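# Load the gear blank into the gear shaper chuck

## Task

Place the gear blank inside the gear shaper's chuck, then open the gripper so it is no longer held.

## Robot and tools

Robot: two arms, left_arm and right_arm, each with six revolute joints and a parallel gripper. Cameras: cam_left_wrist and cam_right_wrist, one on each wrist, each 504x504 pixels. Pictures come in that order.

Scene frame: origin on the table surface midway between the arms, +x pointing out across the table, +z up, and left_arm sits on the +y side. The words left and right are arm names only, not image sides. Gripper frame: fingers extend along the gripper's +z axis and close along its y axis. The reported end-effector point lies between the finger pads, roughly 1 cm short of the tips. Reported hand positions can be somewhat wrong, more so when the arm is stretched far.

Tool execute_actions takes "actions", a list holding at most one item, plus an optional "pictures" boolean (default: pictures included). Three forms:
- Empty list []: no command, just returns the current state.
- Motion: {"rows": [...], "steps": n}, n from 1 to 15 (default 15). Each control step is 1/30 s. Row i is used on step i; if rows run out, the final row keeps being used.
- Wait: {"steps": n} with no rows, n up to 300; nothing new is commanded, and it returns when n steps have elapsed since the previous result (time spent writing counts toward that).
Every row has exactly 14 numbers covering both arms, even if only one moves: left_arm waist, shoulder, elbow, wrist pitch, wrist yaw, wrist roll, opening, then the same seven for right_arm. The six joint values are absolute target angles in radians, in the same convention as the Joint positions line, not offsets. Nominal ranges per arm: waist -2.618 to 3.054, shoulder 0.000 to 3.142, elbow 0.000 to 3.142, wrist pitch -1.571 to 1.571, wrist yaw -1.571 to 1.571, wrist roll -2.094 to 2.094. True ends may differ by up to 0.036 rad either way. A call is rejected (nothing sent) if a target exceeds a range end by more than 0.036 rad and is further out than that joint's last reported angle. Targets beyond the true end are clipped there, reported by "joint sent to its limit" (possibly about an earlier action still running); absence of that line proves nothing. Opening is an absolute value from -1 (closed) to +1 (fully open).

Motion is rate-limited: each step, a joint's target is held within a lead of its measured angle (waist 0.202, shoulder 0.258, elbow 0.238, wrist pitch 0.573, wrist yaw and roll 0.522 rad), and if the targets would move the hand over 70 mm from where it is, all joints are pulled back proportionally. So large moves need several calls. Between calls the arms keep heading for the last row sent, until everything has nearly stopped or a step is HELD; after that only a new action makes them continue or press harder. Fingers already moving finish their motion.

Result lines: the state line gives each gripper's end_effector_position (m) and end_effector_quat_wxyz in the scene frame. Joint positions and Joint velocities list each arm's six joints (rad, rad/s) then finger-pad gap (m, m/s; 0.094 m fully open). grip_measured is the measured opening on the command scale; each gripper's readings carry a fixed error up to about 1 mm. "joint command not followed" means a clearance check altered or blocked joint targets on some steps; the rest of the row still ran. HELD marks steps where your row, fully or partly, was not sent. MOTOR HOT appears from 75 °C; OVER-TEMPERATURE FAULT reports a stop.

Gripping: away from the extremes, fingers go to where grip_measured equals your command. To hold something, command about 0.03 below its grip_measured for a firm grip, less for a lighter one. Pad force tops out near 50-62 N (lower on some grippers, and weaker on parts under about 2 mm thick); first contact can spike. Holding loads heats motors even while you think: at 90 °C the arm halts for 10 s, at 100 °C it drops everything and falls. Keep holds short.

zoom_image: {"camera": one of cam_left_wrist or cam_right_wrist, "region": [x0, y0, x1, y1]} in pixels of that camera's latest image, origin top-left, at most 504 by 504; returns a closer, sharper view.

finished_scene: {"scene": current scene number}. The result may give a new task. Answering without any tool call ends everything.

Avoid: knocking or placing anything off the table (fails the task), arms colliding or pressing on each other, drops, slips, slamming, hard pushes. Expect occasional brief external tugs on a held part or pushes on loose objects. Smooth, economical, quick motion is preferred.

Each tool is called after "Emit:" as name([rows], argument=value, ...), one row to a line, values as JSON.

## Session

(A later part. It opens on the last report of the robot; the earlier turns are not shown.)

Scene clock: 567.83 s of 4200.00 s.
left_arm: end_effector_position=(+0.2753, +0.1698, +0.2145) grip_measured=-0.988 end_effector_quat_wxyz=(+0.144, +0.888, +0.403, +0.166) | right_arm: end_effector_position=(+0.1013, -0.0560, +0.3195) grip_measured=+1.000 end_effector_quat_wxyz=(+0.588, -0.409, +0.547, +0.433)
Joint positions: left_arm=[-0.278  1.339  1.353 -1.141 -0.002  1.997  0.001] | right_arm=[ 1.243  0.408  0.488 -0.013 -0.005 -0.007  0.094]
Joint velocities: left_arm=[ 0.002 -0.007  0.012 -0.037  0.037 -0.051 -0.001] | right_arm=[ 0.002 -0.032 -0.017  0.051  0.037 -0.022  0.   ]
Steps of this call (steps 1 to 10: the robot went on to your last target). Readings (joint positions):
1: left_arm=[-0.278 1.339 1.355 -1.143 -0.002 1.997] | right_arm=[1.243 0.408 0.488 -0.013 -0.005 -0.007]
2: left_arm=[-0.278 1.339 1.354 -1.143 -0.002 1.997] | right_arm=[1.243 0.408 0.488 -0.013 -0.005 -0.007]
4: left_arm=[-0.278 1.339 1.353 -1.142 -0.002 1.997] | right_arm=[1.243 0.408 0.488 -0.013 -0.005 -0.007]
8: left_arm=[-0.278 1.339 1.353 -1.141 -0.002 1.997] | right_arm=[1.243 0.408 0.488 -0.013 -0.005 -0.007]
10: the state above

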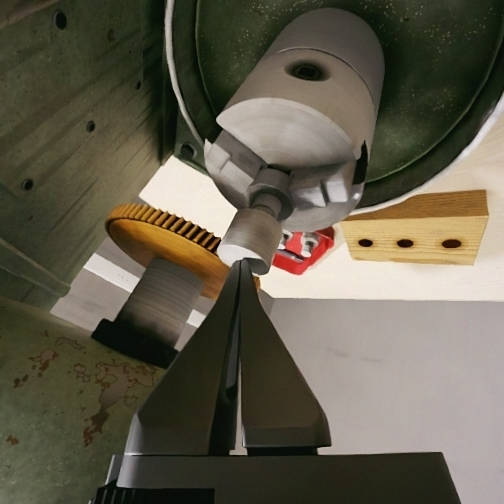

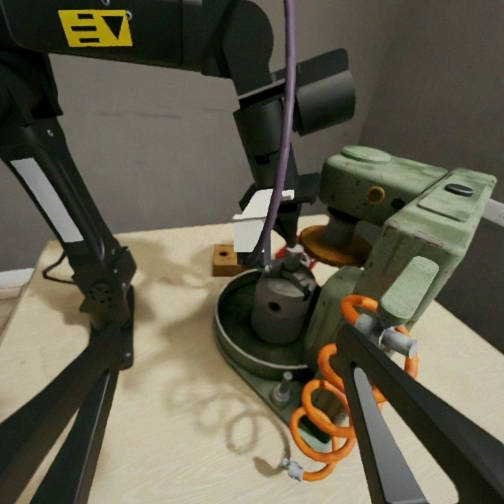

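Emit:
execute_actions([
  {"rows":[[-0.279,1.36,1.31,-1.21,0,2.0,-1,1.25,0.4,0.5,0,0,0,1],[-0.279,1.36,1.31,-1.21,0,2.0,-1,1.25,0.4,0.5,0,0,0,1],[-0.279,1.36,1.31,-1.21,0,2.0,-1,1.25,0.4,0.5,0,0,0,1],[-0.279,1.36,1.31,-1.21,0,2.0,-1,1.25,0.4,0.5,0,0,0,1],[-0.279,1.36,1.31,-1.21,0,2.0,-1,1.25,0.4,0.5,0,0,0,1],[-0.279,1.385,1.29,-1.27,0,2.0,-1,1.25,0.4,0.5,0,0,0,1]],"steps":15},
])

Scene clock: 574.10 s of 4200.00 s.
left_arm: end_effector_position=(+0.2479, +0.1780, +0.1805) grip_measured=-0.988 end_effector_quat_wxyz=(+0.085, +0.903, +0.410, +0.098) | right_arm: end_effector_position=(+0.1013, -0.0560, +0.3195) grip_measured=+1.000 end_effector_quat_wxyz=(+0.588, -0.409, +0.547, +0.433)
Joint positions: left_arm=[-0.278  1.376  1.307 -1.241 -0.002  1.997  0.001] | right_arm=[ 1.243  0.408  0.488 -0.013 -0.005 -0.007  0.094]
Joint velocities: left_arm=[-0.007  0.017 -0.002 -0.051  0.022  0.051 -0.002] | right_arm=[-0.007 -0.002 -0.007 -0.066  0.037 -0.037  0.   ]
Steps of this call (steps 1 to 15: the robot went on to your last target; steps 16 to 90: nothing new was sent; then 2.77 s passed at rest; steps 91 to 105: all 15 steps of this action). Readings (joint positions):
91: left_arm=[-0.278 1.339 1.351 -1.143 -0.002 1.997] | right_arm=[1.243 0.408 0.488 -0.013 -0.005 -0.007]
92: left_arm=[-0.278 1.339 1.350 -1.143 -0.002 1.997] | right_arm=[1.243 0.408 0.488 -0.013 -0.005 -0.007]
94: left_arm=[-0.278 1.339 1.343 -1.154 -0.002 1.997] | right_arm=[1.243 0.408 0.488 -0.013 -0.005 -0.007]
98: left_arm=[-0.278 1.355 1.324 -1.199 -0.002 1.997] | right_arm=[1.243 0.408 0.488 -0.013 -0.005 -0.007]
105: the state above

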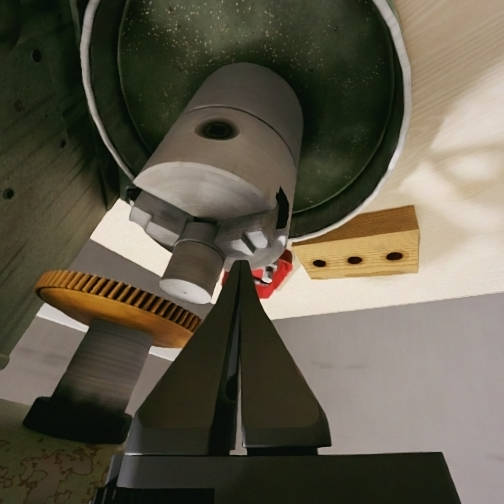

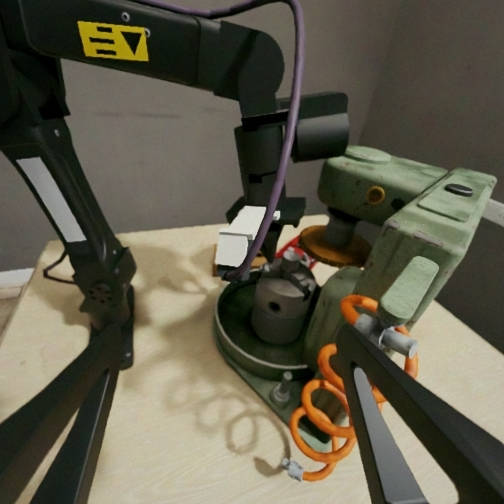

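The peg dropped in. Retreat.

Emit:
execute_actions([
  {"rows":[[-0.279,1.2,1.4,-1.4,0,2.0,-1,1.25,0.4,0.5,0,0,0,1]],"steps":15},
])

Emit:
zoom_image(camera="cam_right_wrist", region=[250, 225, 330, 305])

Scene clock: 577.77 s of 4200.00 s.
left_arm: end_effector_position=(+0.2153, +0.1879, +0.2443) grip_measured=-0.988 end_effector_quat_wxyz=(+0.132, +0.892, +0.405, +0.152) | right_arm: end_effector_position=(+0.1013, -0.0560, +0.3195) grip_measured=+1.000 end_effector_quat_wxyz=(+0.588, -0.409, +0.547, +0.433)
Joint positions: left_arm=[-0.278  1.19   1.396 -1.371 -0.002  1.997  0.001] | right_arm=[ 1.243  0.408  0.488 -0.013 -0.005 -0.007  0.094]
Joint velocities: left_arm=[ 0.017  0.012 -0.012 -0.095 -0.022  0.022 -0.   ] | right_arm=[-0.012  0.002  0.017 -0.037 -0.066 -0.037  0.   ]
Steps of this call (steps 1 to 15: the robot went on to your last target; steps 16 to 90: nothing new was sent; then 0.17 s passed at rest; steps 91 to 105: all 15 steps of this action). Readings (joint positions):
91: left_arm=[-0.278 1.362 1.311 -1.257 -0.002 1.997] | right_arm=[1.243 0.408 0.488 -0.013 -0.005 -0.007]
92: left_arm=[-0.278 1.336 1.318 -1.277 -0.002 1.997] | right_arm=[1.243 0.408 0.488 -0.013 -0.005 -0.007]
94: left_arm=[-0.278 1.263 1.348 -1.316 -0.002 1.997] | right_arm=[1.243 0.408 0.488 -0.013 -0.005 -0.007]
98: left_arm=[-0.278 1.188 1.396 -1.352 -0.002 1.997] | right_arm=[1.243 0.408 0.488 -0.013 -0.005 -0.007]
105: the state above

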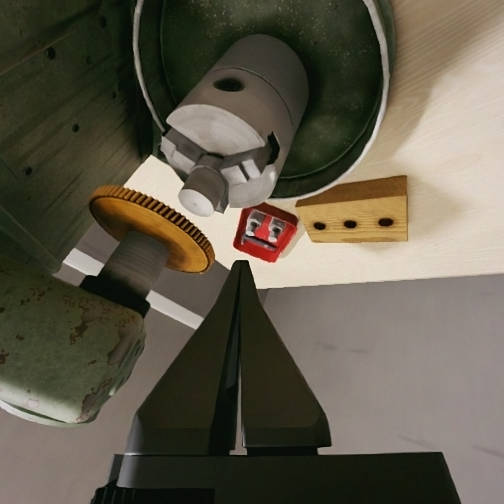

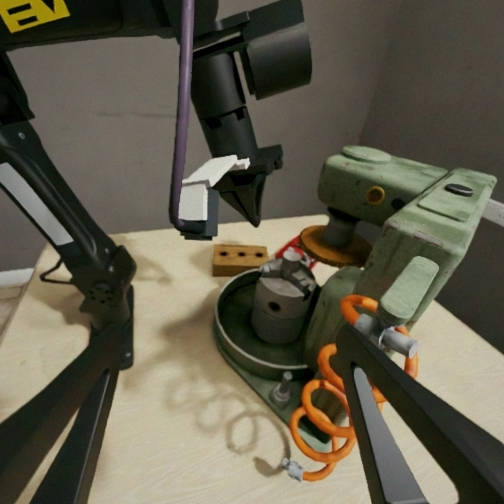

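Region (250, 225, 330, 305) of cam_right_wrist's 504x504 image, scaled by 6.300, with more detail than that image has.

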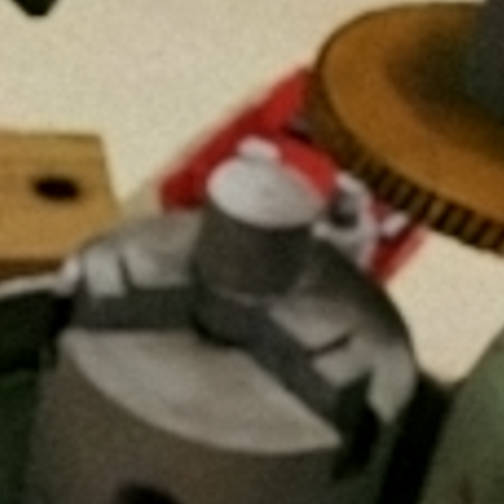

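Emit:
finished_scene(scene=2)

The scene is finished: the task was done.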